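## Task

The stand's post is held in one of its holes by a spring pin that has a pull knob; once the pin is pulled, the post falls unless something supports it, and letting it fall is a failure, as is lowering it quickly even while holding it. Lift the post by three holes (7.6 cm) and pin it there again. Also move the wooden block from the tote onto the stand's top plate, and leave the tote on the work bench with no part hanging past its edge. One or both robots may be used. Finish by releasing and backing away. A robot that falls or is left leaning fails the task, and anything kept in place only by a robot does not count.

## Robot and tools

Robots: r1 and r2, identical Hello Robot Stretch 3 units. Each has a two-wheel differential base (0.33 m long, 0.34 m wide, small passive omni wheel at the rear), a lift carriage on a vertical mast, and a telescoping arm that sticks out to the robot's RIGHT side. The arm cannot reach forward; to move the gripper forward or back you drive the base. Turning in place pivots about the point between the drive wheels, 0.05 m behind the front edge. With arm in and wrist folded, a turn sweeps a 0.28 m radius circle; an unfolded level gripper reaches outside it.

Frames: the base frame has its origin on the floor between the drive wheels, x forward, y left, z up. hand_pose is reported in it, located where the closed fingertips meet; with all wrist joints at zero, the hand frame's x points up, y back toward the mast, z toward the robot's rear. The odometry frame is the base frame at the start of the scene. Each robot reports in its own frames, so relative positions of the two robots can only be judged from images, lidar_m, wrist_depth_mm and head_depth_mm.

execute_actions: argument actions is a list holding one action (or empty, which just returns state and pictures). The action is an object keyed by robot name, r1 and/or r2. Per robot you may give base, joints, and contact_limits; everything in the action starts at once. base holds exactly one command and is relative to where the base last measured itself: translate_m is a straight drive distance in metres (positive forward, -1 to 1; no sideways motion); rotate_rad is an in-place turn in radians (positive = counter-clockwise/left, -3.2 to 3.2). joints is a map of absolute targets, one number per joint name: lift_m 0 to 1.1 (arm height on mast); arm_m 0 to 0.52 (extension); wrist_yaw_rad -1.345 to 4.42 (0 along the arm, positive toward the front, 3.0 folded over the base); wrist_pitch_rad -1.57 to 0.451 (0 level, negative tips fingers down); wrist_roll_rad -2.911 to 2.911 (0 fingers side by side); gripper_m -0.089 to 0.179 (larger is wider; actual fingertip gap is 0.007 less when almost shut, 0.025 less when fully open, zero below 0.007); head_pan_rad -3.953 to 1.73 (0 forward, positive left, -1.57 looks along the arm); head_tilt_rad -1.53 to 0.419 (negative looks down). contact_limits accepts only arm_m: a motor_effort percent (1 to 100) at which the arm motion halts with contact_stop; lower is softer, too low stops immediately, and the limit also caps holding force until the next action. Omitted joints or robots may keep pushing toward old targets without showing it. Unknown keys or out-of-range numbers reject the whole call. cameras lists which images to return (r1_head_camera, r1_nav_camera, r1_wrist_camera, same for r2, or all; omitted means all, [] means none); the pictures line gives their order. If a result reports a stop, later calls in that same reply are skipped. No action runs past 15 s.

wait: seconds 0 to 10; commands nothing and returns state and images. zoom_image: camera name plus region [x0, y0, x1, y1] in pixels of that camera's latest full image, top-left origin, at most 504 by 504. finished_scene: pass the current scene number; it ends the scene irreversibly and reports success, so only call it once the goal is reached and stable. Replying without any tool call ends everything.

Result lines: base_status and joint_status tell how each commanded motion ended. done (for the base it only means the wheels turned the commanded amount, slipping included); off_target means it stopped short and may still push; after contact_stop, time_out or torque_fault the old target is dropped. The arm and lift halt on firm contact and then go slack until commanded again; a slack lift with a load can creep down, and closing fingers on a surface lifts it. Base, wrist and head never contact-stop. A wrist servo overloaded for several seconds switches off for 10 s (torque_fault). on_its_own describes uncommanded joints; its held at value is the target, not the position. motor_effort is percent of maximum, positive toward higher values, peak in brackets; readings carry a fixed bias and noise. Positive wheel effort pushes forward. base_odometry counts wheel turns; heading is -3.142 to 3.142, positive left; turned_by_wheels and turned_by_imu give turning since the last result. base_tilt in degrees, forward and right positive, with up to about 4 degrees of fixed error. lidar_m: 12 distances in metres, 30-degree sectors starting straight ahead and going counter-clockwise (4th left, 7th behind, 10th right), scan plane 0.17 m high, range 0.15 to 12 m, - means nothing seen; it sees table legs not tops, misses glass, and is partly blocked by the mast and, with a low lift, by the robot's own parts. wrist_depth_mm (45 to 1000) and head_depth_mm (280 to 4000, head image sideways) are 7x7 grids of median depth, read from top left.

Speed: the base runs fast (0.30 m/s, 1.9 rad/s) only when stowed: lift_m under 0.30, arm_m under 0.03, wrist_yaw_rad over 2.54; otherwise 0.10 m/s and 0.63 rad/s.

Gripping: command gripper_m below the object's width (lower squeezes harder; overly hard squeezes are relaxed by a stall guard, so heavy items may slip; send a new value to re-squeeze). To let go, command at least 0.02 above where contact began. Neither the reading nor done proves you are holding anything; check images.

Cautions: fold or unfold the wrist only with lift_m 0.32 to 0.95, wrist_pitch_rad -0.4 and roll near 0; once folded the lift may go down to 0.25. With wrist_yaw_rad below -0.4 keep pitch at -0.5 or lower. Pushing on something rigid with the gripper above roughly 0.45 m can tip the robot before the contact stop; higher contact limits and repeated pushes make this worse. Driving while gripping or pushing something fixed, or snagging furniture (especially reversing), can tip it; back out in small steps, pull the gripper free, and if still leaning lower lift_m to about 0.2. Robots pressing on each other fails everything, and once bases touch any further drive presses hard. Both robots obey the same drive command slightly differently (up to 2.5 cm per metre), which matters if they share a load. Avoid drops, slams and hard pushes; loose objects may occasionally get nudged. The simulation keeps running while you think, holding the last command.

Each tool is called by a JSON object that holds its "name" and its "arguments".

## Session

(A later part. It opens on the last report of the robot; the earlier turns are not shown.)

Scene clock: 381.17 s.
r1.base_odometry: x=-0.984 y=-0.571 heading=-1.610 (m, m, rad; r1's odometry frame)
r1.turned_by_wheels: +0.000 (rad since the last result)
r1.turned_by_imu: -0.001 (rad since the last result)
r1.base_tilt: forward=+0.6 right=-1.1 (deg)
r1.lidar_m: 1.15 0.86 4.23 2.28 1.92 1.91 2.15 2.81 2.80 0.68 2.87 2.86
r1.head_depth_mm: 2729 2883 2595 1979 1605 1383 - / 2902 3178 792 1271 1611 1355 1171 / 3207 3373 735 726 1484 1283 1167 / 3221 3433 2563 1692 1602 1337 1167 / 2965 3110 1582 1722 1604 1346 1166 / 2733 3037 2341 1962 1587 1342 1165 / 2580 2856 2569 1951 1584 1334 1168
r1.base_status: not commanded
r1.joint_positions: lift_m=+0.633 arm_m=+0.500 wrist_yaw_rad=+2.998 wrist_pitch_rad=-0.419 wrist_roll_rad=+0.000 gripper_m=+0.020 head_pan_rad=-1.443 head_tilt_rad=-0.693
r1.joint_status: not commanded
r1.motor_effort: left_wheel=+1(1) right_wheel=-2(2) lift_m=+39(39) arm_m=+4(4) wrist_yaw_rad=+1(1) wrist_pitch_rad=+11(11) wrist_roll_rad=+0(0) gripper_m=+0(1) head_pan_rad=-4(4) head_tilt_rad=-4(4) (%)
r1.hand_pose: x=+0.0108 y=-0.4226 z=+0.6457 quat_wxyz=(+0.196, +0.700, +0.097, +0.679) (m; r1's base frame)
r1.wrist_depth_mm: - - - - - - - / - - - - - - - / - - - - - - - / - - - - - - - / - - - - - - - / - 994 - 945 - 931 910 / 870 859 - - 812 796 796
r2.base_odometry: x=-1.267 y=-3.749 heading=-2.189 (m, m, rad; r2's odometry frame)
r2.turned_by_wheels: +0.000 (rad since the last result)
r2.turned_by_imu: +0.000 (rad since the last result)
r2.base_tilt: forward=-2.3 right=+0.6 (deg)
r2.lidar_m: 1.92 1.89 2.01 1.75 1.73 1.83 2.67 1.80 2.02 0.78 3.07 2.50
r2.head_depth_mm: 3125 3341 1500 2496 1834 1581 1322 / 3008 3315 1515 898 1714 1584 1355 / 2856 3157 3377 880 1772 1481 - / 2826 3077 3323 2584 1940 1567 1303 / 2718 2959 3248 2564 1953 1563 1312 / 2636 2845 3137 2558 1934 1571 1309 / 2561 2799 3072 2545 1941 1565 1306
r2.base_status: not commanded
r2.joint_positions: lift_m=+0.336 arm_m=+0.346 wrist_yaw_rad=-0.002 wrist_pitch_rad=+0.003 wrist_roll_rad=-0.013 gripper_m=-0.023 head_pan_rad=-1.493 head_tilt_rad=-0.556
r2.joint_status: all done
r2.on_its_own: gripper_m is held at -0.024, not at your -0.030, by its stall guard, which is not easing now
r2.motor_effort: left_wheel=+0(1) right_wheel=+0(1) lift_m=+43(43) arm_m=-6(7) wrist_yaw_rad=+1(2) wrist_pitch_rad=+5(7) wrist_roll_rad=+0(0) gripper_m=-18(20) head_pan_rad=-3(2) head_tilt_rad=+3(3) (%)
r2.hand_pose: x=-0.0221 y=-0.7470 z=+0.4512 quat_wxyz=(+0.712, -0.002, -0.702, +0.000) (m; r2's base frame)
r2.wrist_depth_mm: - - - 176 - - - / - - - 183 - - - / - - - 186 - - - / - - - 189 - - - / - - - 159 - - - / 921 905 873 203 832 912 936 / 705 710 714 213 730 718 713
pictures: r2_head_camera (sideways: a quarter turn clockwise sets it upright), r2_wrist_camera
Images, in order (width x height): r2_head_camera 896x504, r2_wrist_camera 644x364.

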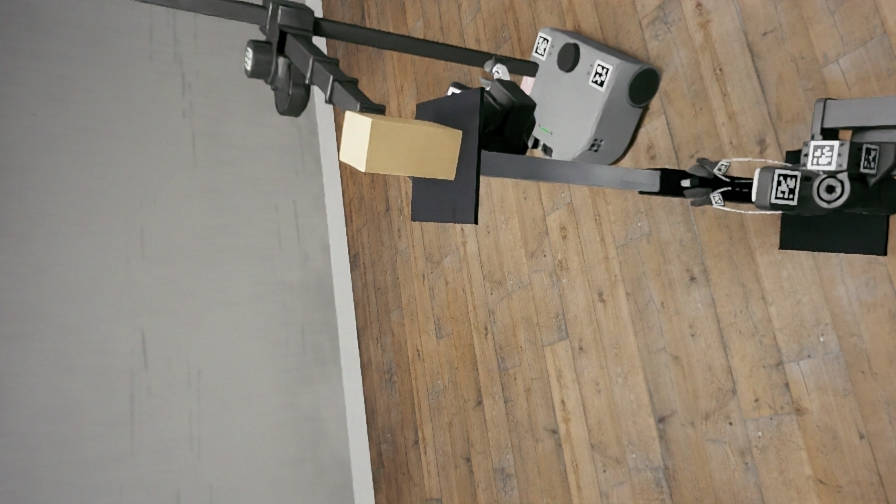

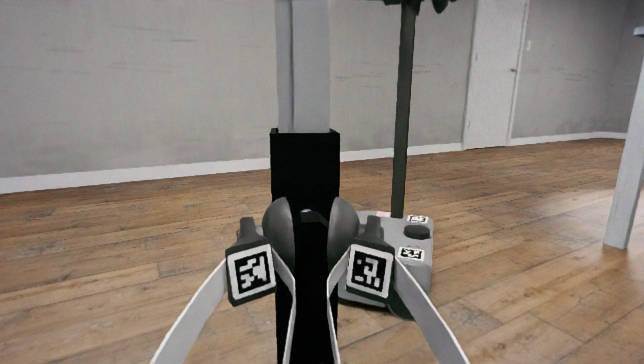

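{"name": "execute_actions", "arguments": {"actions": [{"r2":{"joints":{"gripper_m":0.04}}}], "cameras": []}}

{"name": "execute_actions", "arguments": {"actions": [{"r2":{"joints":{"arm_m":0.359}}}], "cameras": []}}

{"name": "execute_actions", "arguments": {"actions": [{"r2":{"joints":{"gripper_m":-0.085}}}], "cameras": []}}

{"name": "execute_actions", "arguments": {"actions": [{"r2":{"joints":{"arm_m":0.342}}}], "cameras": ["r2_wrist_camera","r2_head_camera"]}}

{"name": "zoom_image", "arguments": {"camera": "r2_head_camera", "region": [620, 110, 800, 260]}}

Scene clock: 405.47 s.
r1.base_odometry: x=-0.984 y=-0.571 heading=-1.610 (m, m, rad; r1's odometry frame)
r1.turned_by_wheels: +0.000 (rad since the last result)
r1.turned_by_imu: -0.001 (rad since the last result)
r1.base_tilt: forward=+0.5 right=-1.1 (deg)
r1.lidar_m: 1.15 0.86 4.24 2.28 1.91 1.91 2.16 2.81 2.81 0.68 2.87 2.87
r1.head_depth_mm: 2699 2903 2562 1994 1609 1387 - / 2921 3136 788 1273 1610 1347 1177 / 3198 3389 736 729 1495 1282 1170 / 3228 3454 2544 1685 1607 1325 1163 / 2930 3133 1607 1721 1599 1346 1166 / 2748 3038 2348 1963 1592 1349 1165 / 2548 2799 2535 1959 1601 1344 1172
r1.base_status: not commanded
r1.joint_positions: lift_m=+0.633 arm_m=+0.500 wrist_yaw_rad=+2.998 wrist_pitch_rad=-0.419 wrist_roll_rad=+0.000 gripper_m=+0.020 head_pan_rad=-1.443 head_tilt_rad=-0.693
r1.joint_status: not commanded
r1.motor_effort: left_wheel=+1(2) right_wheel=-2(2) lift_m=+39(39) arm_m=+4(3) wrist_yaw_rad=+1(1) wrist_pitch_rad=+10(10) wrist_roll_rad=+0(0) gripper_m=+0(0) head_pan_rad=-4(4) head_tilt_rad=-4(4) (%)
r1.hand_pose: x=+0.0108 y=-0.4226 z=+0.6457 quat_wxyz=(+0.196, +0.700, +0.097, +0.679) (m; r1's base frame)
r1.wrist_depth_mm: - - - - - - - / - - - - - - - / - - - - - - - / - - - - - - - / - - - - - - - / - 971 - 956 - 931 886 / 881 866 - - 800 795 786
r2.base_odometry: x=-1.267 y=-3.749 heading=-2.189 (m, m, rad; r2's odometry frame)
r2.turned_by_wheels: +0.000 (rad since the last result)
r2.turned_by_imu: +0.000 (rad since the last result)
r2.base_tilt: forward=-2.4 right=+0.5 (deg)
r2.lidar_m: 1.93 1.89 2.01 1.75 1.74 1.83 2.67 1.80 2.02 0.78 3.07 2.49
r2.head_depth_mm: 3062 3310 1493 2487 1839 1582 1331 / 2987 3304 1532 895 1712 1575 1356 / 2885 3220 3417 881 1785 1491 - / 2788 3082 3392 2592 1948 1569 1307 / 2719 2955 3229 2575 1952 1564 1312 / 2659 2851 3130 2567 1939 1564 1307 / 2572 2795 3052 2532 1928 1561 1306
r2.base_status: not commanded
r2.joint_positions: lift_m=+0.336 arm_m=+0.345 wrist_yaw_rad=-0.003 wrist_pitch_rad=+0.003 wrist_roll_rad=-0.013 gripper_m=+0.040 head_pan_rad=-1.493 head_tilt_rad=-0.556
r2.joint_status: all done
r2.motor_effort: left_wheel=+1(0) right_wheel=-1(1) lift_m=+43(44) arm_m=-3(7) wrist_yaw_rad=+2(1) wrist_pitch_rad=+5(6) wrist_roll_rad=+0(0) gripper_m=-1(79) head_pan_rad=-3(2) head_tilt_rad=+3(3) (%)
r2.hand_pose: x=-0.0221 y=-0.7467 z=+0.4512 quat_wxyz=(+0.712, -0.002, -0.702, +0.000) (m; r2's base frame)
r2.wrist_depth_mm: - - - 177 - - - / - - - 184 - - - / - - - 186 - - - / - - - 189 - - - / - - - 191 - - - / 902 922 835 205 832 927 890 / 705 702 704 213 710 720 725
pictures: none
No camera images: the call's "cameras" was empty. Leave "cameras" out to get every camera's image.

Scene clock: 406.40 s.
r1.base_odometry: x=-0.984 y=-0.571 heading=-1.610 (m, m, rad; r1's odometry frame)
r1.turned_by_wheels: +0.000 (rad since the last result)
r1.turned_by_imu: +0.000 (rad since the last result)
r1.base_tilt: forward=+0.5 right=-1.1 (deg)
r1.lidar_m: 1.15 0.86 4.22 2.28 1.92 1.91 2.15 2.80 2.80 0.68 2.87 2.86
r1.head_depth_mm: 2710 2887 2588 1994 1618 1389 - / 2892 3107 787 1260 1605 1355 1169 / 3207 3410 734 728 1487 1285 1163 / 3228 3472 2536 1691 1604 1338 1175 / 2889 3116 1601 1710 1598 1340 1165 / 2745 3015 2354 1967 1595 1342 1164 / 2552 2829 2527 1968 1600 1357 1161
r1.base_status: not commanded
r1.joint_positions: lift_m=+0.633 arm_m=+0.500 wrist_yaw_rad=+2.998 wrist_pitch_rad=-0.419 wrist_roll_rad=+0.000 gripper_m=+0.020 head_pan_rad=-1.443 head_tilt_rad=-0.693
r1.joint_status: not commanded
r1.motor_effort: left_wheel=+1(1) right_wheel=-2(2) lift_m=+39(39) arm_m=+4(4) wrist_yaw_rad=+1(1) wrist_pitch_rad=+11(11) wrist_roll_rad=+0(0) gripper_m=+0(0) head_pan_rad=-4(5) head_tilt_rad=-4(3) (%)
r1.hand_pose: x=+0.0108 y=-0.4226 z=+0.6457 quat_wxyz=(+0.196, +0.700, +0.097, +0.679) (m; r1's base frame)
r1.wrist_depth_mm: - - - - - - - / - - - - - - - / - - - - - - - / - - - - - - - / - - - - - - - / - 988 - 956 - 917 907 / 873 863 - - 808 810 784
r2.base_odometry: x=-1.267 y=-3.749 heading=-2.189 (m, m, rad; r2's odometry frame)
r2.turned_by_wheels: +0.000 (rad since the last result)
r2.turned_by_imu: +0.000 (rad since the last result)
r2.base_tilt: forward=-2.4 right=+0.6 (deg)
r2.lidar_m: 1.92 1.89 2.01 1.75 1.73 1.83 2.68 1.80 2.02 0.78 3.06 2.49
r2.head_depth_mm: 3099 3345 1499 2503 1851 1591 1324 / 3003 3335 1525 898 1711 1572 1354 / 2905 3241 3416 879 1777 1486 - / 2786 3090 3322 2614 1938 1567 1308 / 2719 2959 3257 2579 1940 1569 1308 / 2619 2849 3144 2565 1927 1564 1309 / 2569 2778 3027 2547 1942 1565 1305
r2.base_status: not commanded
r2.joint_positions: lift_m=+0.336 arm_m=+0.359 wrist_yaw_rad=-0.003 wrist_pitch_rad=+0.003 wrist_roll_rad=-0.013 gripper_m=+0.040 head_pan_rad=-1.493 head_tilt_rad=-0.556
r2.joint_status: all done
r2.motor_effort: left_wheel=+1(1) right_wheel=-1(1) lift_m=+43(44) arm_m=+4(4) wrist_yaw_rad=+2(1) wrist_pitch_rad=+5(5) wrist_roll_rad=+0(0) gripper_m=+0(0) head_pan_rad=-2(2) head_tilt_rad=+3(4) (%)
r2.hand_pose: x=-0.0221 y=-0.7599 z=+0.4512 quat_wxyz=(+0.712, -0.002, -0.702, +0.000) (m; r2's base frame)
r2.wrist_depth_mm: - - - 166 - - - / - - - 172 - - - / - - - 173 - - - / - - - 177 - - - / - - - 156 - - - / 927 907 831 189 838 921 913 / 722 698 714 198 707 706 733
pictures: none
No camera images: the call's "cameras" was empty. Leave "cameras" out to get every camera's image.

Scene clock: 408.13 s.
r1.base_odometry: x=-0.984 y=-0.571 heading=-1.610 (m, m, rad; r1's odometry frame)
r1.turned_by_wheels: +0.000 (rad since the last result)
r1.turned_by_imu: +0.000 (rad since the last result)
r1.base_tilt: forward=+0.6 right=-1.2 (deg)
r1.lidar_m: 1.15 0.86 4.22 2.29 1.92 1.90 2.15 2.81 2.80 0.68 2.87 2.86
r1.head_depth_mm: 2705 2926 2585 1980 1602 1385 - / 2952 3179 787 1273 1605 1352 1169 / 3141 3418 736 730 1488 1285 1166 / 3257 3432 2571 1694 1600 1323 1163 / 2929 3143 1601 1731 1599 1356 1162 / 2795 3003 2342 1978 1601 1358 1163 / 2562 2826 2550 1967 1583 1340 1159
r1.base_status: not commanded
r1.joint_positions: lift_m=+0.633 arm_m=+0.500 wrist_yaw_rad=+2.998 wrist_pitch_rad=-0.419 wrist_roll_rad=+0.000 gripper_m=+0.020 head_pan_rad=-1.443 head_tilt_rad=-0.693
r1.joint_status: not commanded
r1.motor_effort: left_wheel=+1(2) right_wheel=-2(2) lift_m=+39(39) arm_m=+4(3) wrist_yaw_rad=+1(1) wrist_pitch_rad=+10(11) wrist_roll_rad=+0(0) gripper_m=+0(0) head_pan_rad=-4(3) head_tilt_rad=-4(4) (%)
r1.hand_pose: x=+0.0108 y=-0.4226 z=+0.6457 quat_wxyz=(+0.196, +0.700, +0.097, +0.679) (m; r1's base frame)
r1.wrist_depth_mm: - - - - - - - / - - - - - - - / - - - - - - - / - - - - - - - / - - - - - - - / - 996 - 950 - 910 901 / 857 851 - - 800 802 774
r2.base_odometry: x=-1.267 y=-3.748 heading=-2.190 (m, m, rad; r2's odometry frame)
r2.turned_by_wheels: +0.000 (rad since the last result)
r2.turned_by_imu: +0.000 (rad since the last result)
r2.base_tilt: forward=-2.4 right=+0.6 (deg)
r2.lidar_m: 1.93 1.89 2.01 1.75 1.73 1.83 2.67 1.80 2.02 0.78 3.07 2.49
r2.head_depth_mm: 3080 3328 1502 2503 1849 1584 1327 / 3014 3301 1523 900 1710 1585 1354 / 2892 3200 3436 890 1792 1487 - / 2792 3109 3303 2600 1952 1568 1302 / 2718 2978 3265 2565 1953 1567 1309 / 2650 2876 3141 2568 1946 1554 1319 / 2576 2785 3046 2560 1936 1557 1309
r2.base_status: not commanded
r2.joint_positions: lift_m=+0.336 arm_m=+0.358 wrist_yaw_rad=+0.006 wrist_pitch_rad=+0.001 wrist_roll_rad=-0.013 gripper_m=-0.083 head_pan_rad=-1.493 head_tilt_rad=-0.556
r2.joint_status: all done
r2.motor_effort: left_wheel=-2(2) right_wheel=+5(6) lift_m=+42(43) arm_m=+5(5) wrist_yaw_rad=-5(4) wrist_pitch_rad=+6(5) wrist_roll_rad=+0(0) gripper_m=-40(100) head_pan_rad=-2(2) head_tilt_rad=+4(3) (%)
r2.hand_pose: x=-0.0198 y=-0.7597 z=+0.4509 quat_wxyz=(+0.712, +0.002, -0.702, +0.002) (m; r2's base frame)
r2.wrist_depth_mm: - - - 165 - - - / - - - 172 - - - / - - - 175 - - - / - - - 177 - - - / - - - 150 - - - / 926 917 905 190 840 942 912 / 691 702 702 202 701 701 708
pictures: none
No camera images: the call's "cameras" was empty. Leave "cameras" out to get every camera's image.

Scene clock: 409.67 s.
r1.base_odometry: x=-0.984 y=-0.571 heading=-1.610 (m, m, rad; r1's odometry frame)
r1.turned_by_wheels: +0.000 (rad since the last result)
r1.turned_by_imu: +0.000 (rad since the last result)
r1.base_tilt: forward=+0.6 right=-1.2 (deg)
r1.lidar_m: 1.15 0.86 4.26 2.29 1.92 1.90 2.15 2.81 2.80 0.68 2.87 2.86
r1.head_depth_mm: 2729 2933 2599 2000 1614 1390 - / 2884 3135 788 1271 1609 1346 1177 / 3226 3383 737 726 1493 1284 1165 / 3217 3410 2547 1682 1599 1325 1168 / 2987 3189 1603 1706 1601 1350 1169 / 2766 3083 2334 1953 1600 1344 1163 / 2562 2796 2557 1942 1601 1337 1161
r1.base_status: not commanded
r1.joint_positions: lift_m=+0.633 arm_m=+0.500 wrist_yaw_rad=+2.998 wrist_pitch_rad=-0.419 wrist_roll_rad=+0.000 gripper_m=+0.020 head_pan_rad=-1.443 head_tilt_rad=-0.693
r1.joint_status: not commanded
r1.motor_effort: left_wheel=+1(1) right_wheel=-2(2) lift_m=+39(39) arm_m=+4(4) wrist_yaw_rad=+1(1) wrist_pitch_rad=+10(10) wrist_roll_rad=+0(0) gripper_m=+0(1) head_pan_rad=-4(4) head_tilt_rad=-3(4) (%)
r1.hand_pose: x=+0.0108 y=-0.4226 z=+0.6457 quat_wxyz=(+0.196, +0.700, +0.097, +0.679) (m; r1's base frame)
r1.wrist_depth_mm: - - - - - - - / - - - - - - - / - - - - - - - / - - - - - - - / - - - - - - - / - - - 954 - 914 895 / 863 862 - - 812 803 777
r2.base_odometry: x=-1.267 y=-3.749 heading=-2.189 (m, m, rad; r2's odometry frame)
r2.turned_by_wheels: +0.000 (rad since the last result)
r2.turned_by_imu: +0.000 (rad since the last result)
r2.base_tilt: forward=-2.4 right=+0.5 (deg)
r2.lidar_m: 1.92 1.89 2.01 1.75 1.73 1.83 2.67 1.80 2.02 0.78 3.06 2.50
r2.head_depth_mm: 3090 3346 1530 2504 1849 1576 1326 / 2969 3281 1531 890 1705 1573 1357 / 2906 3155 3398 878 1766 1495 - / 2809 3092 3300 2591 1952 1565 1303 / 2736 2952 3190 2583 1950 1565 1311 / 2641 2897 3162 2575 1941 1561 1309 / 2560 2779 3069 2544 1927 1567 1306
r2.base_status: not commanded
r2.joint_positions: lift_m=+0.336 arm_m=+0.343 wrist_yaw_rad=-0.003 wrist_pitch_rad=+0.008 wrist_roll_rad=-0.013 gripper_m=-0.077 head_pan_rad=-1.493 head_tilt_rad=-0.555
r2.joint_status: all done
r2.on_its_own: gripper_m is held at -0.078, not at your -0.085, by its stall guard, which is still easing
r2.motor_effort: left_wheel=+0(4) right_wheel=+1(6) lift_m=+43(42) arm_m=-11(19) wrist_yaw_rad=+2(4) wrist_pitch_rad=+4(6) wrist_roll_rad=+0(1) gripper_m=-34(41) head_pan_rad=-3(3) head_tilt_rad=+2(4) (%)
r2.hand_pose: x=-0.0221 y=-0.7446 z=+0.4525 quat_wxyz=(+0.712, -0.003, -0.702, +0.001) (m; r2's base frame)
r2.wrist_depth_mm: - - - 180 - - - / - - - 185 - - - / - - - 188 - - - / - - - 192 - - - / - - - 157 - - - / 906 935 864 206 836 924 947 / 724 716 714 215 715 713 735
pictures: r2_head_camera (sideways: a quarter turn clockwise sets it upright), r2_wrist_camera
Images, in order (width x height): r2_head_camera 896x504, r2_wrist_camera 644x364.

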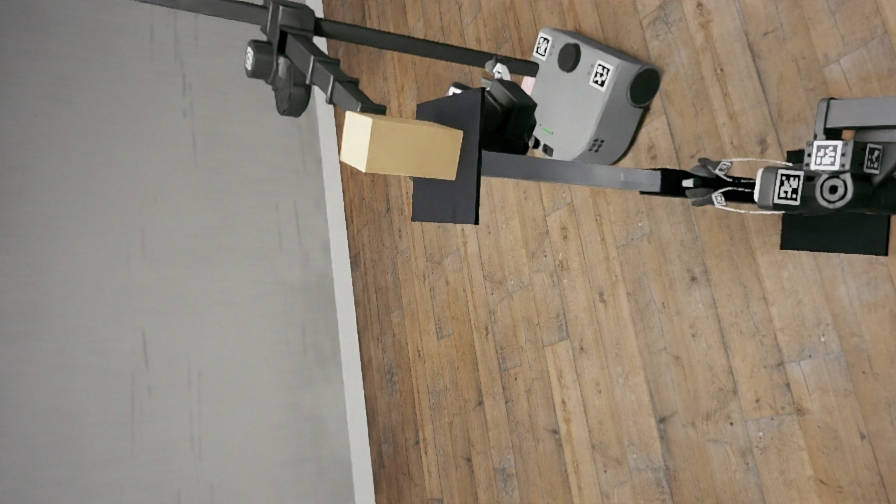

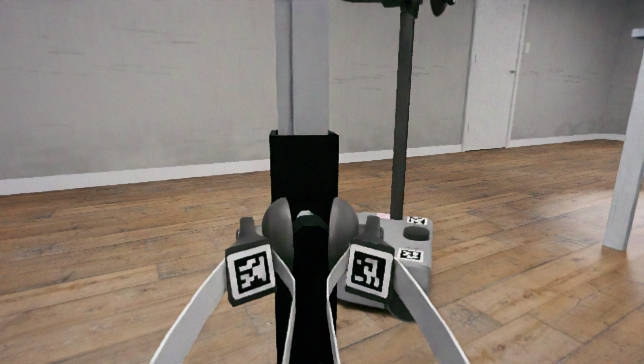

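Region (620, 110, 800, 260) of r2_head_camera's 896x504 image, scaled by 2.800, with more detail than that image has.

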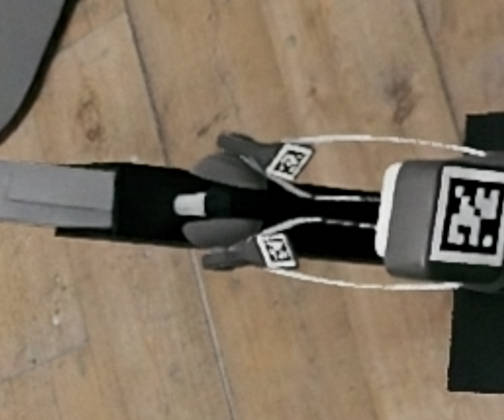

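{"name": "execute_actions", "arguments": {"actions": [{"r2":{"joints":{"gripper_m":0.035}}}], "cameras": []}}

{"name": "execute_actions", "arguments": {"actions": [{"r2":{"joints":{"arm_m":0.352}}}], "cameras": []}}

{"name": "execute_actions", "arguments": {"actions": [{"r2":{"joints":{"gripper_m":-0.083}}}], "cameras": []}}

{"name": "execute_actions", "arguments": {"actions": [{"r2":{"joints":{"arm_m":0.337,"gripper_m":-0.089},"contact_limits":{"arm_m":30}}}], "cameras": ["r2_wrist_camera"]}}

{"name": "execute_actions", "arguments": {"actions": [{"r1":{"joints":{"lift_m":0.641}},"r2":{"joints":{"gripper_m":-0.084}}}], "cameras": ["r2_wrist_camera","r2_head_camera"]}}

{"name": "zoom_image", "arguments": {"camera": "r2_head_camera", "region": [620, 110, 800, 260]}}

Scene clock: 423.87 s.
r1.base_odometry: x=-0.984 y=-0.571 heading=-1.610 (m, m, rad; r1's odometry frame)
r1.turned_by_wheels: +0.000 (rad since the last result)
r1.turned_by_imu: -0.002 (rad since the last result)
r1.base_tilt: forward=+0.5 right=-1.1 (deg)
r1.lidar_m: 1.15 0.86 4.24 2.28 1.91 1.91 2.15 2.81 2.79 0.68 2.87 2.86
r1.head_depth_mm: 2707 2914 2566 1995 1610 1378 - / 2919 3103 790 1264 1592 1358 1167 / 3190 3410 734 726 1497 1280 1166 / 3244 3458 2548 1679 1613 1330 1165 / 2908 3132 1596 1729 1609 1342 1162 / 2772 3026 2339 1976 1591 1355 1164 / 2552 2811 2553 1957 1594 1337 1172
r1.base_status: not commanded
r1.joint_positions: lift_m=+0.633 arm_m=+0.500 wrist_yaw_rad=+2.998 wrist_pitch_rad=-0.419 wrist_roll_rad=+0.000 gripper_m=+0.020 head_pan_rad=-1.443 head_tilt_rad=-0.693
r1.joint_status: not commanded
r1.motor_effort: left_wheel=+1(1) right_wheel=-2(2) lift_m=+39(39) arm_m=+4(4) wrist_yaw_rad=+1(1) wrist_pitch_rad=+11(10) wrist_roll_rad=+0(0) gripper_m=+0(1) head_pan_rad=-5(4) head_tilt_rad=-4(3) (%)
r1.hand_pose: x=+0.0108 y=-0.4226 z=+0.6457 quat_wxyz=(+0.196, +0.700, +0.097, +0.679) (m; r1's base frame)
r1.wrist_depth_mm: - - - - - - - / - - - - - - - / - - - - - - - / - - - - - - - / - - - - - - - / - - - 963 - 911 898 / 874 845 - - 809 825 790
r2.base_odometry: x=-1.267 y=-3.749 heading=-2.189 (m, m, rad; r2's odometry frame)
r2.turned_by_wheels: +0.000 (rad since the last result)
r2.turned_by_imu: +0.001 (rad since the last result)
r2.base_tilt: forward=-2.4 right=+0.5 (deg)
r2.lidar_m: 1.93 1.89 2.01 1.75 1.73 1.83 2.67 1.80 2.02 0.78 3.07 2.49
r2.head_depth_mm: 3120 3368 1534 2510 1845 1582 1327 / 2993 3299 1525 894 1715 1576 1354 / 2897 3244 3395 877 1782 1488 - / 2805 3068 3331 2582 1959 1565 1305 / 2737 2978 3191 2570 1950 1562 1316 / 2632 2880 3149 2556 1932 1553 1310 / 2580 2791 3042 2552 1941 1555 1307
r2.base_status: not commanded
r2.joint_positions: lift_m=+0.336 arm_m=+0.342 wrist_yaw_rad=-0.003 wrist_pitch_rad=+0.004 wrist_roll_rad=-0.013 gripper_m=+0.035 head_pan_rad=-1.493 head_tilt_rad=-0.555
r2.joint_status: all done
r2.motor_effort: left_wheel=+0(0) right_wheel=+0(0) lift_m=+42(42) arm_m=-4(7) wrist_yaw_rad=+2(2) wrist_pitch_rad=+5(5) wrist_roll_rad=+0(0) gripper_m=-1(77) head_pan_rad=-2(2) head_tilt_rad=+3(3) (%)
r2.hand_pose: x=-0.0221 y=-0.7437 z=+0.4515 quat_wxyz=(+0.712, -0.002, -0.702, +0.000) (m; r2's base frame)
r2.wrist_depth_mm: - - - 181 - - - / - - - 187 - - - / - - - 190 - - - / - - - 192 - - - / - - - 194 - - - / 924 916 881 209 824 918 899 / 712 706 718 217 714 717 705
pictures: none
No camera images: the call's "cameras" was empty. Leave "cameras" out to get every camera's image.

Scene clock: 424.70 s.
r1.base_odometry: x=-0.984 y=-0.571 heading=-1.610 (m, m, rad; r1's odometry frame)
r1.turned_by_wheels: +0.000 (rad since the last result)
r1.turned_by_imu: +0.000 (rad since the last result)
r1.base_tilt: forward=+0.5 right=-1.1 (deg)
r1.lidar_m: 1.15 0.87 4.24 2.28 1.91 1.91 2.15 2.81 2.80 0.67 2.87 2.87
r1.head_depth_mm: 2656 2953 2585 1985 1626 1391 - / 2931 3165 790 1264 1603 1366 1169 / 3265 3419 734 729 1485 1288 1165 / 3200 3428 2566 1697 1596 1326 1174 / 2963 3126 1587 1707 1597 1344 1161 / 2768 3015 2360 1955 1595 1340 1160 / 2572 2820 2538 1953 1592 1349 1160
r1.base_status: not commanded
r1.joint_positions: lift_m=+0.633 arm_m=+0.500 wrist_yaw_rad=+2.998 wrist_pitch_rad=-0.419 wrist_roll_rad=+0.000 gripper_m=+0.020 head_pan_rad=-1.443 head_tilt_rad=-0.693
r1.joint_status: not commanded
r1.motor_effort: left_wheel=+1(1) right_wheel=-2(2) lift_m=+39(39) arm_m=+4(3) wrist_yaw_rad=+1(1) wrist_pitch_rad=+11(10) wrist_roll_rad=+0(0) gripper_m=+0(0) head_pan_rad=-4(4) head_tilt_rad=-4(4) (%)
r1.hand_pose: x=+0.0108 y=-0.4226 z=+0.6457 quat_wxyz=(+0.196, +0.700, +0.097, +0.679) (m; r1's base frame)
r1.wrist_depth_mm: - - - - - - - / - - - - - - - / - - - - - - - / - - - - - - - / - - - - - - - / 998 983 - 943 - 922 907 / 883 860 - - 794 803 788
r2.base_odometry: x=-1.267 y=-3.749 heading=-2.189 (m, m, rad; r2's odometry frame)
r2.turned_by_wheels: +0.000 (rad since the last result)
r2.turned_by_imu: +0.000 (rad since the last result)
r2.base_tilt: forward=-2.3 right=+0.6 (deg)
r2.lidar_m: 1.93 1.89 2.01 1.75 1.73 1.83 2.67 1.80 2.02 0.78 3.06 2.49
r2.head_depth_mm: 3072 3368 1530 2527 1843 1581 1325 / 2999 3278 1526 888 1710 1586 1363 / 2885 3197 3425 879 1777 1497 - / 2820 3099 3342 2608 1959 1562 1305 / 2750 2984 3195 2575 1947 1561 1313 / 2649 2889 3130 2558 1925 1552 1315 / 2582 2802 3047 2557 1937 1554 1305
r2.base_status: not commanded
r2.joint_positions: lift_m=+0.336 arm_m=+0.352 wrist_yaw_rad=-0.003 wrist_pitch_rad=+0.004 wrist_roll_rad=-0.013 gripper_m=+0.035 head_pan_rad=-1.493 head_tilt_rad=-0.555
r2.joint_status: all done
r2.motor_effort: left_wheel=+0(0) right_wheel=+0(0) lift_m=+42(41) arm_m=+4(12) wrist_yaw_rad=+1(2) wrist_pitch_rad=+5(5) wrist_roll_rad=+0(0) gripper_m=-1(1) head_pan_rad=-2(3) head_tilt_rad=+2(3) (%)
r2.hand_pose: x=-0.0221 y=-0.7529 z=+0.4515 quat_wxyz=(+0.712, -0.002, -0.702, +0.000) (m; r2's base frame)
r2.wrist_depth_mm: - - - 173 - - - / - - - 178 - - - / - - - 181 - - - / - - - 184 - - - / - - - 185 - - - / 897 923 884 196 863 882 905 / 715 718 724 206 708 706 728
pictures: none
No camera images: the call's "cameras" was empty. Leave "cameras" out to get every camera's image.

Scene clock: 426.37 s.
r1.base_odometry: x=-0.984 y=-0.571 heading=-1.610 (m, m, rad; r1's odometry frame)
r1.turned_by_wheels: +0.000 (rad since the last result)
r1.turned_by_imu: +0.000 (rad since the last result)
r1.base_tilt: forward=+0.6 right=-1.2 (deg)
r1.lidar_m: 1.15 0.87 4.23 2.29 1.91 1.91 2.15 2.81 2.80 0.68 2.87 2.87
r1.head_depth_mm: 2688 2914 2561 1984 1600 1386 - / 2954 3108 787 1267 1612 1349 1172 / 3226 3393 733 727 1479 1286 1169 / 3251 3425 2536 1704 1601 1326 1170 / 2898 3164 1593 1727 1590 1338 1170 / 2768 3060 2350 1968 1600 1343 1161 / 2586 2826 2556 1955 1593 1350 1163
r1.base_status: not commanded
r1.joint_positions: lift_m=+0.633 arm_m=+0.500 wrist_yaw_rad=+2.998 wrist_pitch_rad=-0.419 wrist_roll_rad=+0.000 gripper_m=+0.020 head_pan_rad=-1.443 head_tilt_rad=-0.693
r1.joint_status: not commanded
r1.motor_effort: left_wheel=+1(1) right_wheel=-2(2) lift_m=+39(39) arm_m=+3(4) wrist_yaw_rad=+1(1) wrist_pitch_rad=+11(10) wrist_roll_rad=+0(0) gripper_m=+0(0) head_pan_rad=-6(3) head_tilt_rad=-3(3) (%)
r1.hand_pose: x=+0.0108 y=-0.4226 z=+0.6457 quat_wxyz=(+0.196, +0.700, +0.097, +0.679) (m; r1's base frame)
r1.wrist_depth_mm: - - - - - - - / - - - - - - - / - - - - - - - / - - - - - - - / - - - - - - - / - 995 - 950 - 924 904 / 857 865 - - 815 800 778
r2.base_odometry: x=-1.267 y=-3.749 heading=-2.189 (m, m, rad; r2's odometry frame)
r2.turned_by_wheels: +0.000 (rad since the last result)
r2.turned_by_imu: +0.000 (rad since the last result)
r2.base_tilt: forward=-2.4 right=+0.6 (deg)
r2.lidar_m: 1.93 1.89 2.01 1.75 1.73 1.83 2.67 1.80 2.02 0.78 3.07 2.49
r2.head_depth_mm: 3071 3357 1527 2493 1843 1586 1323 / 2976 3332 1524 891 1709 1583 1371 / 2906 3212 3453 879 1769 1491 - / 2809 3030 3326 2597 1951 1578 1303 / 2715 2959 3221 2555 1944 1564 1310 / 2662 2889 3135 2538 1930 1560 1310 / 2586 2782 3010 2546 1953 1559 1308
r2.base_status: not commanded
r2.joint_positions: lift_m=+0.336 arm_m=+0.352 wrist_yaw_rad=-0.003 wrist_pitch_rad=+0.004 wrist_roll_rad=-0.013 gripper_m=-0.081 head_pan_rad=-1.493 head_tilt_rad=-0.555
r2.joint_status: all done
r2.motor_effort: left_wheel=+0(0) right_wheel=+1(1) lift_m=+43(42) arm_m=-1(4) wrist_yaw_rad=+2(1) wrist_pitch_rad=+5(6) wrist_roll_rad=+0(0) gripper_m=-37(100) head_pan_rad=-2(3) head_tilt_rad=+2(3) (%)
r2.hand_pose: x=-0.0222 y=-0.7534 z=+0.4515 quat_wxyz=(+0.712, -0.002, -0.702, +0.000) (m; r2's base frame)
r2.wrist_depth_mm: - - - 171 - - - / - - - 177 - - - / - - - 181 - - - / - - - 182 - - - / - - - 151 - - - / 918 946 848 197 821 905 926 / 701 710 709 205 730 704 735
pictures: none
No camera images: the call's "cameras" was empty. Leave "cameras" out to get every camera's image.

Scene clock: 427.33 s.
r1.base_odometry: x=-0.984 y=-0.571 heading=-1.610 (m, m, rad; r1's odometry frame)
r1.turned_by_wheels: +0.000 (rad since the last result)
r1.turned_by_imu: +0.000 (rad since the last result)
r1.base_tilt: forward=+0.6 right=-1.2 (deg)
r1.lidar_m: 1.15 0.86 4.22 2.28 1.91 1.91 2.14 2.80 2.80 0.68 2.87 2.86
r1.head_depth_mm: 2674 2919 2582 2004 1608 1389 - / 2929 3135 789 1264 1609 1362 1171 / 3201 3408 733 728 1482 1292 1168 / 3219 3455 2575 1679 1598 1330 1164 / 2926 3145 1594 1734 1600 1340 1164 / 2742 3059 2352 1963 1592 1349 1159 / 2574 2845 2557 1960 1588 1345 1170
r1.base_status: not commanded
r1.joint_positions: lift_m=+0.633 arm_m=+0.500 wrist_yaw_rad=+2.998 wrist_pitch_rad=-0.419 wrist_roll_rad=+0.000 gripper_m=+0.020 head_pan_rad=-1.443 head_tilt_rad=-0.693
r1.joint_status: not commanded
r1.motor_effort: left_wheel=+1(2) right_wheel=-2(2) lift_m=+40(39) arm_m=+3(4) wrist_yaw_rad=+1(1) wrist_pitch_rad=+11(11) wrist_roll_rad=+0(0) gripper_m=+0(0) head_pan_rad=-4(5) head_tilt_rad=-3(3) (%)
r1.hand_pose: x=+0.0108 y=-0.4226 z=+0.6457 quat_wxyz=(+0.196, +0.700, +0.097, +0.679) (m; r1's base frame)
r1.wrist_depth_mm: - - - - - - - / - - - - - - - / - - - - - - - / - - - - - - - / - - - - - - - / - - - 942 - 917 910 / 873 851 - - 820 809 791
r2.base_odometry: x=-1.267 y=-3.749 heading=-2.189 (m, m, rad; r2's odometry frame)
r2.turned_by_wheels: +0.000 (rad since the last result)
r2.turned_by_imu: +0.000 (rad since the last result)
r2.base_tilt: forward=-2.5 right=+0.6 (deg)
r2.lidar_m: 1.93 1.89 2.01 1.75 1.73 1.83 2.68 1.80 2.03 0.78 3.06 2.49
r2.head_depth_mm: 3084 3357 1543 2499 1844 1586 1328 / 2984 3288 1529 888 1713 1571 1351 / 2925 3164 3402 879 1775 1486 - / 2807 3066 3369 2577 1962 1574 1303 / 2708 2976 3204 2579 1951 1572 1321 / 2676 2861 3129 2568 1932 1553 1309 / 2572 2795 3070 2559 1940 1559 1303
r2.base_status: not commanded
r2.joint_positions: lift_m=+0.336 arm_m=+0.338 wrist_yaw_rad=-0.003 wrist_pitch_rad=+0.006 wrist_roll_rad=-0.013 gripper_m=-0.084 head_pan_rad=-1.493 head_tilt_rad=-0.555
r2.joint_status: gripper_m off_target (ended at -0.084, target -0.089); the others done
r2.motor_effort: left_wheel=+0(1) right_wheel=+0(1) lift_m=+42(44) arm_m=-5(18) wrist_yaw_rad=+2(2) wrist_pitch_rad=+4(5) wrist_roll_rad=+0(0) gripper_m=-36(75) head_pan_rad=-3(2) head_tilt_rad=+1(3) (%)
r2.contact_limits: arm_m 30 (drawing in: default 19, maximum 31; extending or still: default 26, maximum 43)
r2.hand_pose: x=-0.0222 y=-0.7390 z=+0.4521 quat_wxyz=(+0.712, -0.003, -0.702, +0.001) (m; r2's base frame)
r2.wrist_depth_mm: - - - 186 - - - / - - - 191 - - - / - - - 193 - - - / - - - 198 - - - / - - - - - - - / 898 913 880 214 829 934 909 / 723 721 728 222 706 717 718
pictures: r2_wrist_camera
Images, in order (width x height): r2_wrist_camera 644x364.

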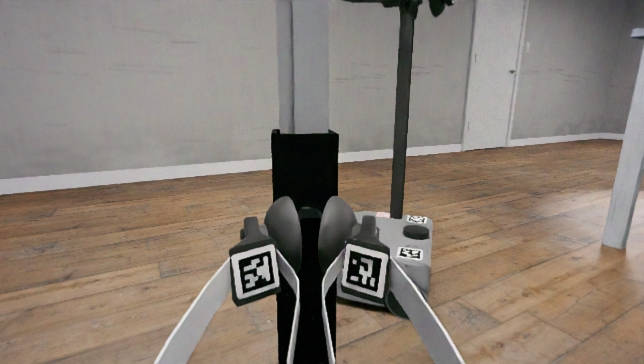

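Scene clock: 427.97 s.
r1.base_odometry: x=-0.984 y=-0.571 heading=-1.610 (m, m, rad; r1's odometry frame)
r1.turned_by_wheels: +0.000 (rad since the last result)
r1.turned_by_imu: +0.000 (rad since the last result)
r1.base_tilt: forward=+0.6 right=-1.2 (deg)
r1.lidar_m: 1.15 0.86 4.23 2.28 1.91 1.91 2.15 2.81 2.80 0.68 2.88 2.86
r1.head_depth_mm: 2710 2938 2566 1971 1610 1381 - / 2895 3183 787 1805 1610 1354 1170 / 3160 3369 735 727 1491 1286 1162 / 3255 3468 2578 1684 1618 1328 1169 / 2937 3107 1600 1728 1591 1346 1168 / 2734 3069 2350 1961 1604 1358 1169 / 2582 2832 2538 1969 1597 1348 1163
r1.base_status: not commanded
r1.joint_positions: lift_m=+0.634 arm_m=+0.500 wrist_yaw_rad=+2.999 wrist_pitch_rad=-0.419 wrist_roll_rad=+0.000 gripper_m=+0.020 head_pan_rad=-1.443 head_tilt_rad=-0.693
r1.joint_status: lift_m contact_stop (moved +0.001 of +0.008)
r1.on_its_own: lift_m is slack since a contact_stop, until your next command for it (your +0.641 is given up)
r1.motor_effort: left_wheel=+0(1) right_wheel=-2(2) lift_m=+25(54) arm_m=+3(4) wrist_yaw_rad=+1(1) wrist_pitch_rad=+10(11) wrist_roll_rad=+0(0) gripper_m=+1(0) head_pan_rad=-4(3) head_tilt_rad=-4(4) (%)
r1.hand_pose: x=+0.0107 y=-0.4226 z=+0.6468 quat_wxyz=(+0.196, +0.700, +0.097, +0.680) (m; r1's base frame)
r1.wrist_depth_mm: - - - - - - - / - - - - - - - / - - - - - - - / - - - - - - - / - - - - - - - / - 997 - 936 - 919 912 / 873 871 - - 815 808 777
r2.base_odometry: x=-1.267 y=-3.749 heading=-2.189 (m, m, rad; r2's odometry frame)
r2.turned_by_wheels: +0.000 (rad since the last result)
r2.turned_by_imu: +0.000 (rad since the last result)
r2.base_tilt: forward=-2.3 right=+0.5 (deg)
r2.lidar_m: 1.92 1.89 2.02 1.75 1.73 1.83 2.66 1.81 2.02 0.78 3.07 2.50
r2.head_depth_mm: 3066 3323 1495 2527 1850 1587 1324 / 3009 3297 1526 894 1712 1576 1340 / 2887 3146 3407 877 1779 1486 - / 2803 3075 3368 2580 1943 1571 1304 / 2711 2979 3214 2562 1946 1572 1311 / 2641 2857 3172 2540 1944 1559 1310 / 2600 2783 3005 2549 1946 1555 1309
r2.base_status: not commanded
r2.joint_positions: lift_m=+0.336 arm_m=+0.338 wrist_yaw_rad=-0.003 wrist_pitch_rad=+0.006 wrist_roll_rad=-0.013 gripper_m=-0.082 head_pan_rad=-1.493 head_tilt_rad=-0.555
r2.joint_status: all done
r2.motor_effort: left_wheel=+0(0) right_wheel=+0(0) lift_m=+42(41) arm_m=-5(5) wrist_yaw_rad=+2(2) wrist_pitch_rad=+4(4) wrist_roll_rad=+0(0) gripper_m=-36(36) head_pan_rad=-2(3) head_tilt_rad=+3(3) (%)
r2.hand_pose: x=-0.0222 y=-0.7390 z=+0.4521 quat_wxyz=(+0.712, -0.003, -0.702, +0.001) (m; r2's base frame)
r2.wrist_depth_mm: - - - 185 - - - / - - - 191 - - - / - - - 194 - - - / - - - 198 - - - / - - - - - - - / 931 928 851 213 833 908 934 / 719 714 715 224 717 721 722
pictures: r2_head_camera (sideways: a quarter turn clockwise sets it upright), r2_wrist_camera
Images, in order (width x height): r2_head_camera 896x504, r2_wrist_camera 644x364.

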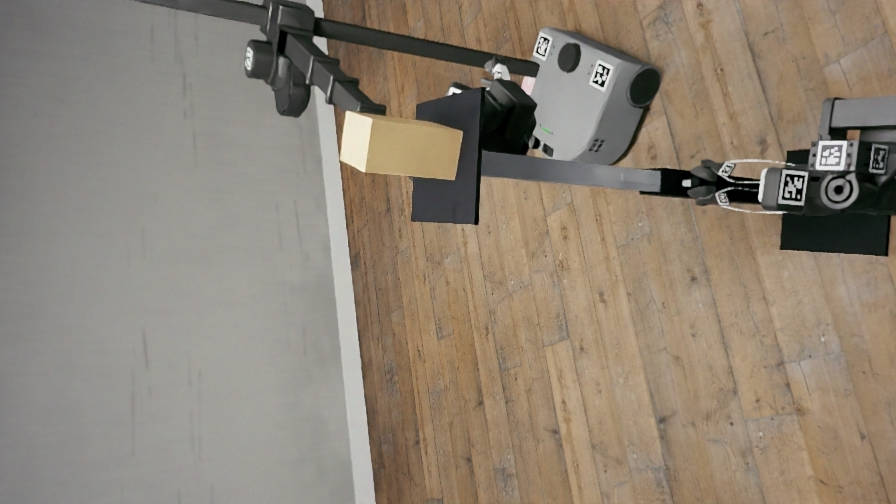

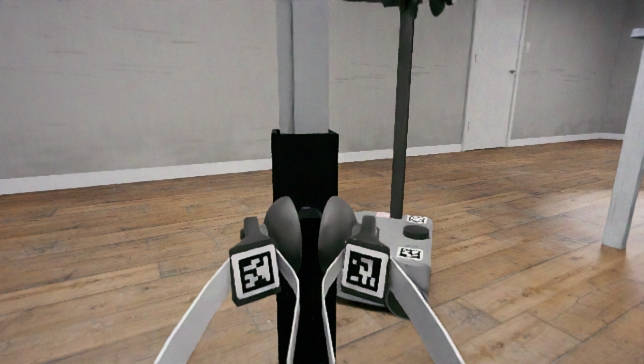

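Region (620, 110, 800, 260) of r2_head_camera's 896x504 image, scaled by 2.800, with more detail than that image has.

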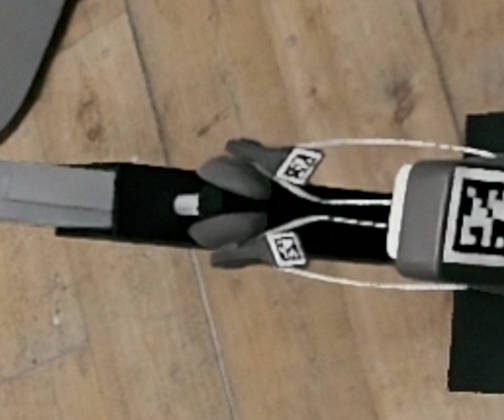

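{"name": "execute_actions", "arguments": {"actions": [{"r1":{"joints":{"lift_m":0.633}},"r2":{"joints":{"gripper_m":0.05,"arm_m":0.25}}}], "cameras": []}}

{"name": "execute_actions", "arguments": {"actions": [{"r2":{"base":{"rotate_rad":0.5},"joints":{"wrist_yaw_rad":1.65,"wrist_roll_rad":1.57}}}], "cameras": []}}

{"name": "execute_actions", "arguments": {"actions": [{"r2":{"base":{"translate_m":-0.29}}}], "cameras": []}}

{"name": "execute_actions", "arguments": {"actions": [{"r2":{"base":{"rotate_rad":-0.5},"joints":{"arm_m":0.36,"head_pan_rad":-1.25,"head_tilt_rad":-0.85}}}], "cameras": ["r2_wrist_camera","r2_head_camera","r1_head_camera"]}}

Scene clock: 480.53 s.
r1.base_odometry: x=-0.984 y=-0.571 heading=-1.610 (m, m, rad; r1's odometry frame)
r1.turned_by_wheels: +0.000 (rad since the last result)
r1.turned_by_imu: -0.002 (rad since the last result)
r1.base_tilt: forward=+0.5 right=-1.1 (deg)
r1.lidar_m: 1.15 0.86 4.22 2.28 1.91 1.91 2.15 2.82 2.80 0.68 2.87 2.87
r1.head_depth_mm: 2717 2901 2579 1980 1615 1383 - / 2921 3149 787 1264 1610 1350 1165 / 3215 3388 737 730 1483 1289 1166 / 3273 3409 2549 1672 1584 1327 1167 / 2931 3116 1597 1726 1607 1345 1163 / 2739 3025 2337 1960 1603 1343 1162 / 2564 2812 2531 1973 1598 1338 1158
r1.base_status: not commanded
r1.joint_positions: lift_m=+0.633 arm_m=+0.500 wrist_yaw_rad=+2.999 wrist_pitch_rad=-0.419 wrist_roll_rad=+0.000 gripper_m=+0.020 head_pan_rad=-1.443 head_tilt_rad=-0.693
r1.joint_status: all done
r1.motor_effort: left_wheel=+0(1) right_wheel=-2(2) lift_m=+20(23) arm_m=+4(4) wrist_yaw_rad=+1(1) wrist_pitch_rad=+10(10) wrist_roll_rad=+0(0) gripper_m=+0(1) head_pan_rad=-4(4) head_tilt_rad=-4(4) (%)
r1.hand_pose: x=+0.0107 y=-0.4226 z=+0.6457 quat_wxyz=(+0.196, +0.700, +0.097, +0.680) (m; r1's base frame)
r1.wrist_depth_mm: - - - - - - - / - - - - - - - / - - - - - - - / - - - - - - - / - - - - - - - / - 999 - 940 - 926 899 / 861 851 - - 813 803 774
r2.base_odometry: x=-1.267 y=-3.749 heading=-2.189 (m, m, rad; r2's odometry frame)
r2.turned_by_wheels: +0.000 (rad since the last result)
r2.turned_by_imu: +0.001 (rad since the last result)
r2.base_tilt: forward=-2.5 right=+0.6 (deg)
r2.lidar_m: 1.93 1.89 2.01 1.76 1.73 1.83 2.66 1.80 2.02 0.78 3.06 2.49
r2.head_depth_mm: 3073 3357 1538 2491 1854 1580 1324 / 2987 3252 1520 892 1719 1576 1318 / 2882 3192 3393 877 1782 1495 1306 / 2778 3059 3325 2594 1955 1579 1306 / 2712 2974 3230 2581 1942 1571 1310 / 2626 2862 3154 2590 1941 1556 1313 / 2553 2800 3043 2555 1939 1549 1303
r2.base_status: not commanded
r2.joint_positions: lift_m=+0.336 arm_m=+0.250 wrist_yaw_rad=-0.001 wrist_pitch_rad=+0.003 wrist_roll_rad=-0.013 gripper_m=+0.050 head_pan_rad=-1.493 head_tilt_rad=-0.555
r2.joint_status: all done
r2.motor_effort: left_wheel=+0(1) right_wheel=-1(2) lift_m=+42(42) arm_m=-4(6) wrist_yaw_rad=+1(2) wrist_pitch_rad=+5(6) wrist_roll_rad=+0(0) gripper_m=+0(79) head_pan_rad=-2(3) head_tilt_rad=+4(3) (%)
r2.hand_pose: x=-0.0216 y=-0.6517 z=+0.4514 quat_wxyz=(+0.712, -0.001, -0.702, +0.001) (m; r2's base frame)
r2.wrist_depth_mm: - - - - - - - / - - - - - - - / - - - - - - - / - - - - - - - / - - - 593 - - - / 924 908 849 833 866 901 918 / 716 718 719 660 716 733 717
pictures: none
No camera images: the call's "cameras" was empty. Leave "cameras" out to get every camera's image.

Scene clock: 482.37 s.
r1.base_odometry: x=-0.984 y=-0.571 heading=-1.610 (m, m, rad; r1's odometry frame)
r1.turned_by_wheels: +0.000 (rad since the last result)
r1.turned_by_imu: +0.000 (rad since the last result)
r1.base_tilt: forward=+0.5 right=-1.2 (deg)
r1.lidar_m: 1.15 0.86 4.23 2.28 1.91 1.91 2.15 2.81 2.80 0.68 1.52 2.86
r1.head_depth_mm: 2690 2879 2600 1984 1616 1387 - / 2888 3188 789 1267 1605 1351 1170 / 3169 3430 735 727 1485 1285 1172 / 3199 3441 2582 1766 1600 1322 1169 / 2940 3148 1665 1744 1600 1351 1164 / 2739 3025 2372 1952 1610 1349 1164 / 2580 2812 2541 1952 1591 1346 1165
r1.base_status: not commanded
r1.joint_positions: lift_m=+0.633 arm_m=+0.500 wrist_yaw_rad=+2.999 wrist_pitch_rad=-0.419 wrist_roll_rad=+0.000 gripper_m=+0.020 head_pan_rad=-1.443 head_tilt_rad=-0.693
r1.joint_status: not commanded
r1.motor_effort: left_wheel=+1(1) right_wheel=-2(2) lift_m=+20(20) arm_m=+4(4) wrist_yaw_rad=+1(1) wrist_pitch_rad=+10(10) wrist_roll_rad=+0(0) gripper_m=+0(0) head_pan_rad=-3(4) head_tilt_rad=-4(4) (%)
r1.hand_pose: x=+0.0107 y=-0.4226 z=+0.6457 quat_wxyz=(+0.196, +0.700, +0.097, +0.680) (m; r1's base frame)
r1.wrist_depth_mm: - - - - - - - / - - - - - - - / - - - - - - - / - - - - - - - / - - - - - - - / - 996 - 949 - 930 906 / 874 861 - - 813 800 785
r2.base_odometry: x=-1.267 y=-3.749 heading=-1.689 (m, m, rad; r2's odometry frame)
r2.turned_by_wheels: +0.500 (rad since the last result)
r2.turned_by_imu: +0.496 (rad since the last result)
r2.base_tilt: forward=-2.3 right=+0.6 (deg)
r2.lidar_m: 1.89 2.00 1.75 1.72 1.81 2.58 1.80 2.02 0.78 3.06 2.54 1.94
r2.head_depth_mm: 2557 2821 3035 2638 1966 1582 1332 / 2588 2869 3151 2602 1969 1585 1322 / 2674 2892 3197 2600 1952 1570 1334 / 2692 2959 3180 2590 1950 1566 1318 / 2760 3039 3254 2573 1948 1560 1312 / 2812 3048 3327 2536 1941 1558 1310 / 2856 3158 3353 2538 1930 1565 1316
r2.base_status: done
r2.joint_positions: lift_m=+0.336 arm_m=+0.250 wrist_yaw_rad=+1.647 wrist_pitch_rad=+0.003 wrist_roll_rad=+1.566 gripper_m=+0.050 head_pan_rad=-1.493 head_tilt_rad=-0.555
r2.joint_status: all done
r2.motor_effort: left_wheel=-2(6) right_wheel=+1(5) lift_m=+42(42) arm_m=-3(4) wrist_yaw_rad=+2(1) wrist_pitch_rad=+5(5) wrist_roll_rad=+1(2) gripper_m=+0(0) head_pan_rad=-3(3) head_tilt_rad=+3(4) (%)
r2.hand_pose: x=+0.2342 y=-0.3759 z=+0.4511 quat_wxyz=(+0.001, +0.733, -0.680, +0.003) (m; r2's base frame)
r2.wrist_depth_mm: - - - - - 720 486 / - - - - - 720 485 / - - - - - 702 490 / - - - - - 712 497 / - - - - - 724 494 / - - - - - 708 501 / - - - - - 679 496
pictures: none
No camera images: the call's "cameras" was empty. Leave "cameras" out to get every camera's image.

Scene clock: 486.50 s.
r1.base_odometry: x=-0.984 y=-0.571 heading=-1.610 (m, m, rad; r1's odometry frame)
r1.turned_by_wheels: +0.000 (rad since the last result)
r1.turned_by_imu: -0.001 (rad since the last result)
r1.base_tilt: forward=+0.6 right=-1.2 (deg)
r1.lidar_m: 1.15 0.86 4.24 2.29 1.91 1.91 2.15 2.81 2.80 0.68 1.27 2.86
r1.head_depth_mm: 2689 2967 2629 1979 1592 1385 - / 2922 3183 789 1266 1621 1342 1169 / 3263 3439 735 728 1490 1284 1166 / 3257 3417 2577 1795 1599 1322 1167 / 2970 3268 2538 1842 1557 1348 1166 / 2776 3029 2518 1624 1503 1333 1162 / 2547 2759 1354 1908 1553 1346 1167
r1.base_status: not commanded
r1.joint_positions: lift_m=+0.633 arm_m=+0.500 wrist_yaw_rad=+2.999 wrist_pitch_rad=-0.419 wrist_roll_rad=+0.000 gripper_m=+0.020 head_pan_rad=-1.443 head_tilt_rad=-0.693
r1.joint_status: not commanded
r1.motor_effort: left_wheel=+0(1) right_wheel=-2(2) lift_m=+20(20) arm_m=+4(3) wrist_yaw_rad=+1(1) wrist_pitch_rad=+10(11) wrist_roll_rad=+0(0) gripper_m=+0(0) head_pan_rad=-5(5) head_tilt_rad=-4(4) (%)
r1.hand_pose: x=+0.0107 y=-0.4226 z=+0.6457 quat_wxyz=(+0.196, +0.700, +0.097, +0.680) (m; r1's base frame)
r1.wrist_depth_mm: - - - - - - - / - - - - - - - / - - - - - - - / - - - - - - - / - - - - - - - / - - - 964 - 920 903 / 872 862 - - 816 799 780
r2.base_odometry: x=-1.233 y=-3.461 heading=-1.690 (m, m, rad; r2's odometry frame)
r2.turned_by_wheels: +0.000 (rad since the last result)
r2.turned_by_imu: -0.001 (rad since the last result)
r2.base_tilt: forward=-2.4 right=+0.5 (deg)
r2.lidar_m: 2.18 2.30 1.78 1.73 1.83 2.61 1.51 1.77 1.26 0.68 2.94 2.23
r2.head_depth_mm: 2543 2785 3058 708 760 1572 1328 / 2596 2856 3097 785 851 1463 1260 / 2660 2918 3148 2577 1973 1574 1315 / 2694 2948 3177 2587 1949 1569 1309 / 2753 2983 3283 2548 1958 1569 1316 / 2788 3022 3300 2553 1946 1559 1308 / 2841 3107 3323 2542 1924 1561 1307
r2.base_status: done
r2.joint_positions: lift_m=+0.336 arm_m=+0.250 wrist_yaw_rad=+1.647 wrist_pitch_rad=+0.003 wrist_roll_rad=+1.566 gripper_m=+0.050 head_pan_rad=-1.493 head_tilt_rad=-0.555
r2.joint_status: not commanded
r2.motor_effort: left_wheel=-2(5) right_wheel=+2(3) lift_m=+42(42) arm_m=-4(3) wrist_yaw_rad=+1(2) wrist_pitch_rad=+5(5) wrist_roll_rad=+1(1) gripper_m=+0(1) head_pan_rad=-2(3) head_tilt_rad=+2(3) (%)
r2.hand_pose: x=+0.2342 y=-0.3758 z=+0.4511 quat_wxyz=(+0.001, +0.733, -0.680, +0.003) (m; r2's base frame)
r2.wrist_depth_mm: - - - - - 698 496 / - - - - - 705 489 / - - - - - 720 487 / - - - - - 713 494 / - - - - - 719 497 / - - - - - 721 506 / - - - - - 673 493
pictures: none
No camera images: the call's "cameras" was empty. Leave "cameras" out to get every camera's image.

Scene clock: 488.57 s.
r1.base_odometry: x=-0.984 y=-0.571 heading=-1.610 (m, m, rad; r1's odometry frame)
r1.turned_by_wheels: +0.000 (rad since the last result)
r1.turned_by_imu: +0.000 (rad since the last result)
r1.base_tilt: forward=+0.6 right=-1.2 (deg)
r1.lidar_m: 1.15 0.86 4.24 2.28 1.91 1.91 2.15 2.80 2.80 0.68 1.26 2.86
r1.head_depth_mm: 2686 2929 2577 1965 1614 1389 - / 2961 3195 789 1264 1605 1354 1166 / 3229 3440 737 727 1487 1281 1163 / 3222 3452 2547 1968 1556 1331 1168 / 2937 3195 2572 1967 1482 1354 1165 / 2751 2990 2366 1594 1519 1347 1168 / 2559 2802 1394 1951 1562 1334 1161
r1.base_status: not commanded
r1.joint_positions: lift_m=+0.633 arm_m=+0.500 wrist_yaw_rad=+2.999 wrist_pitch_rad=-0.419 wrist_roll_rad=+0.000 gripper_m=+0.020 head_pan_rad=-1.443 head_tilt_rad=-0.693
r1.joint_status: not commanded
r1.motor_effort: left_wheel=+0(1) right_wheel=-2(2) lift_m=+20(20) arm_m=+4(4) wrist_yaw_rad=+1(1) wrist_pitch_rad=+11(10) wrist_roll_rad=+0(0) gripper_m=+0(0) head_pan_rad=-4(5) head_tilt_rad=-4(4) (%)
r1.hand_pose: x=+0.0107 y=-0.4226 z=+0.6457 quat_wxyz=(+0.196, +0.700, +0.097, +0.680) (m; r1's base frame)
r1.wrist_depth_mm: - - - - - - - / - - - - - - - / - - - - - - - / - - - - - - - / - - - - - - - / - - - 955 - 911 908 / 865 860 - - 799 810 784
r2.base_odometry: x=-1.233 y=-3.461 heading=-2.189 (m, m, rad; r2's odometry frame)
r2.turned_by_wheels: -0.500 (rad since the last result)
r2.turned_by_imu: -0.496 (rad since the last result)
r2.base_tilt: forward=-2.3 right=+0.5 (deg)
r2.lidar_m: 2.22 2.17 2.28 1.77 1.74 1.85 2.69 1.51 1.76 1.26 0.67 2.89
r2.head_depth_mm: 2748 2566 2171 1644 1537 1319 1169 / 2840 2556 1983 1651 1547 1290 1161 / 2812 793 784 1781 1548 1310 1160 / 2792 793 801 1738 1397 1309 1161 / 2768 2747 2092 1761 1503 1308 1160 / 2745 2742 2152 1759 1504 1308 1161 / 2721 2749 2158 1782 1502 1306 1154
r2.base_status: done
r2.joint_positions: lift_m=+0.336 arm_m=+0.360 wrist_yaw_rad=+1.648 wrist_pitch_rad=+0.003 wrist_roll_rad=+1.567 gripper_m=+0.050 head_pan_rad=-1.257 head_tilt_rad=-0.840
r2.joint_status: all done
r2.motor_effort: left_wheel=+1(5) right_wheel=-2(6) lift_m=+42(42) arm_m=+4(3) wrist_yaw_rad=+1(1) wrist_pitch_rad=+5(5) wrist_roll_rad=+1(1) gripper_m=-1(0) head_pan_rad=+3(15) head_tilt_rad=-6(31) (%)
r2.hand_pose: x=+0.2342 y=-0.4849 z=+0.4510 quat_wxyz=(+0.001, +0.734, -0.679, +0.002) (m; r2's base frame)
r2.wrist_depth_mm: - - - - - 709 488 / - - - - - 719 487 / - - - - - 706 488 / - - - - - 693 490 / - - - - - 707 499 / - - - - - 720 494 / - - - - - 671 493
pictures: r1_head_camera (sideways: a quarter turn clockwise sets it upright), r2_head_camera (sideways: a quarter turn clockwise sets it upright), r2_wrist_camera
Images, in order (width x height): r1_head_camera 896x504, r2_head_camera 896x504, r2_wrist_camera 644x364.

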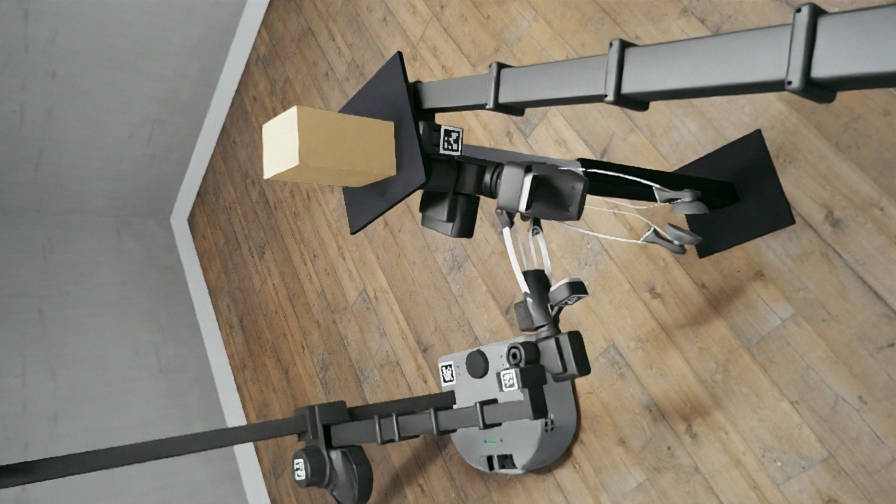

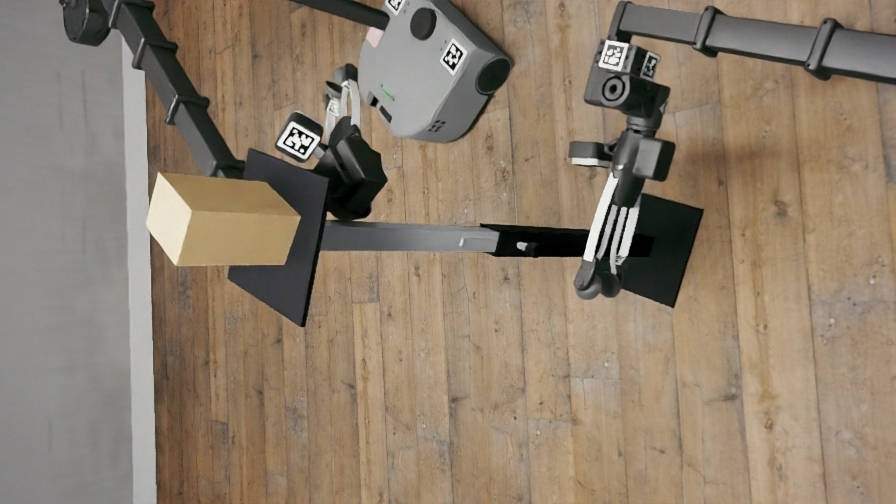

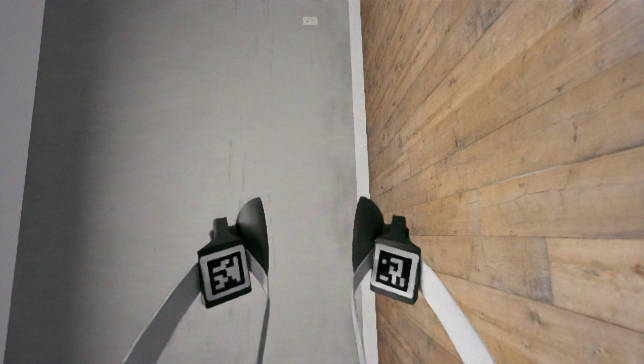

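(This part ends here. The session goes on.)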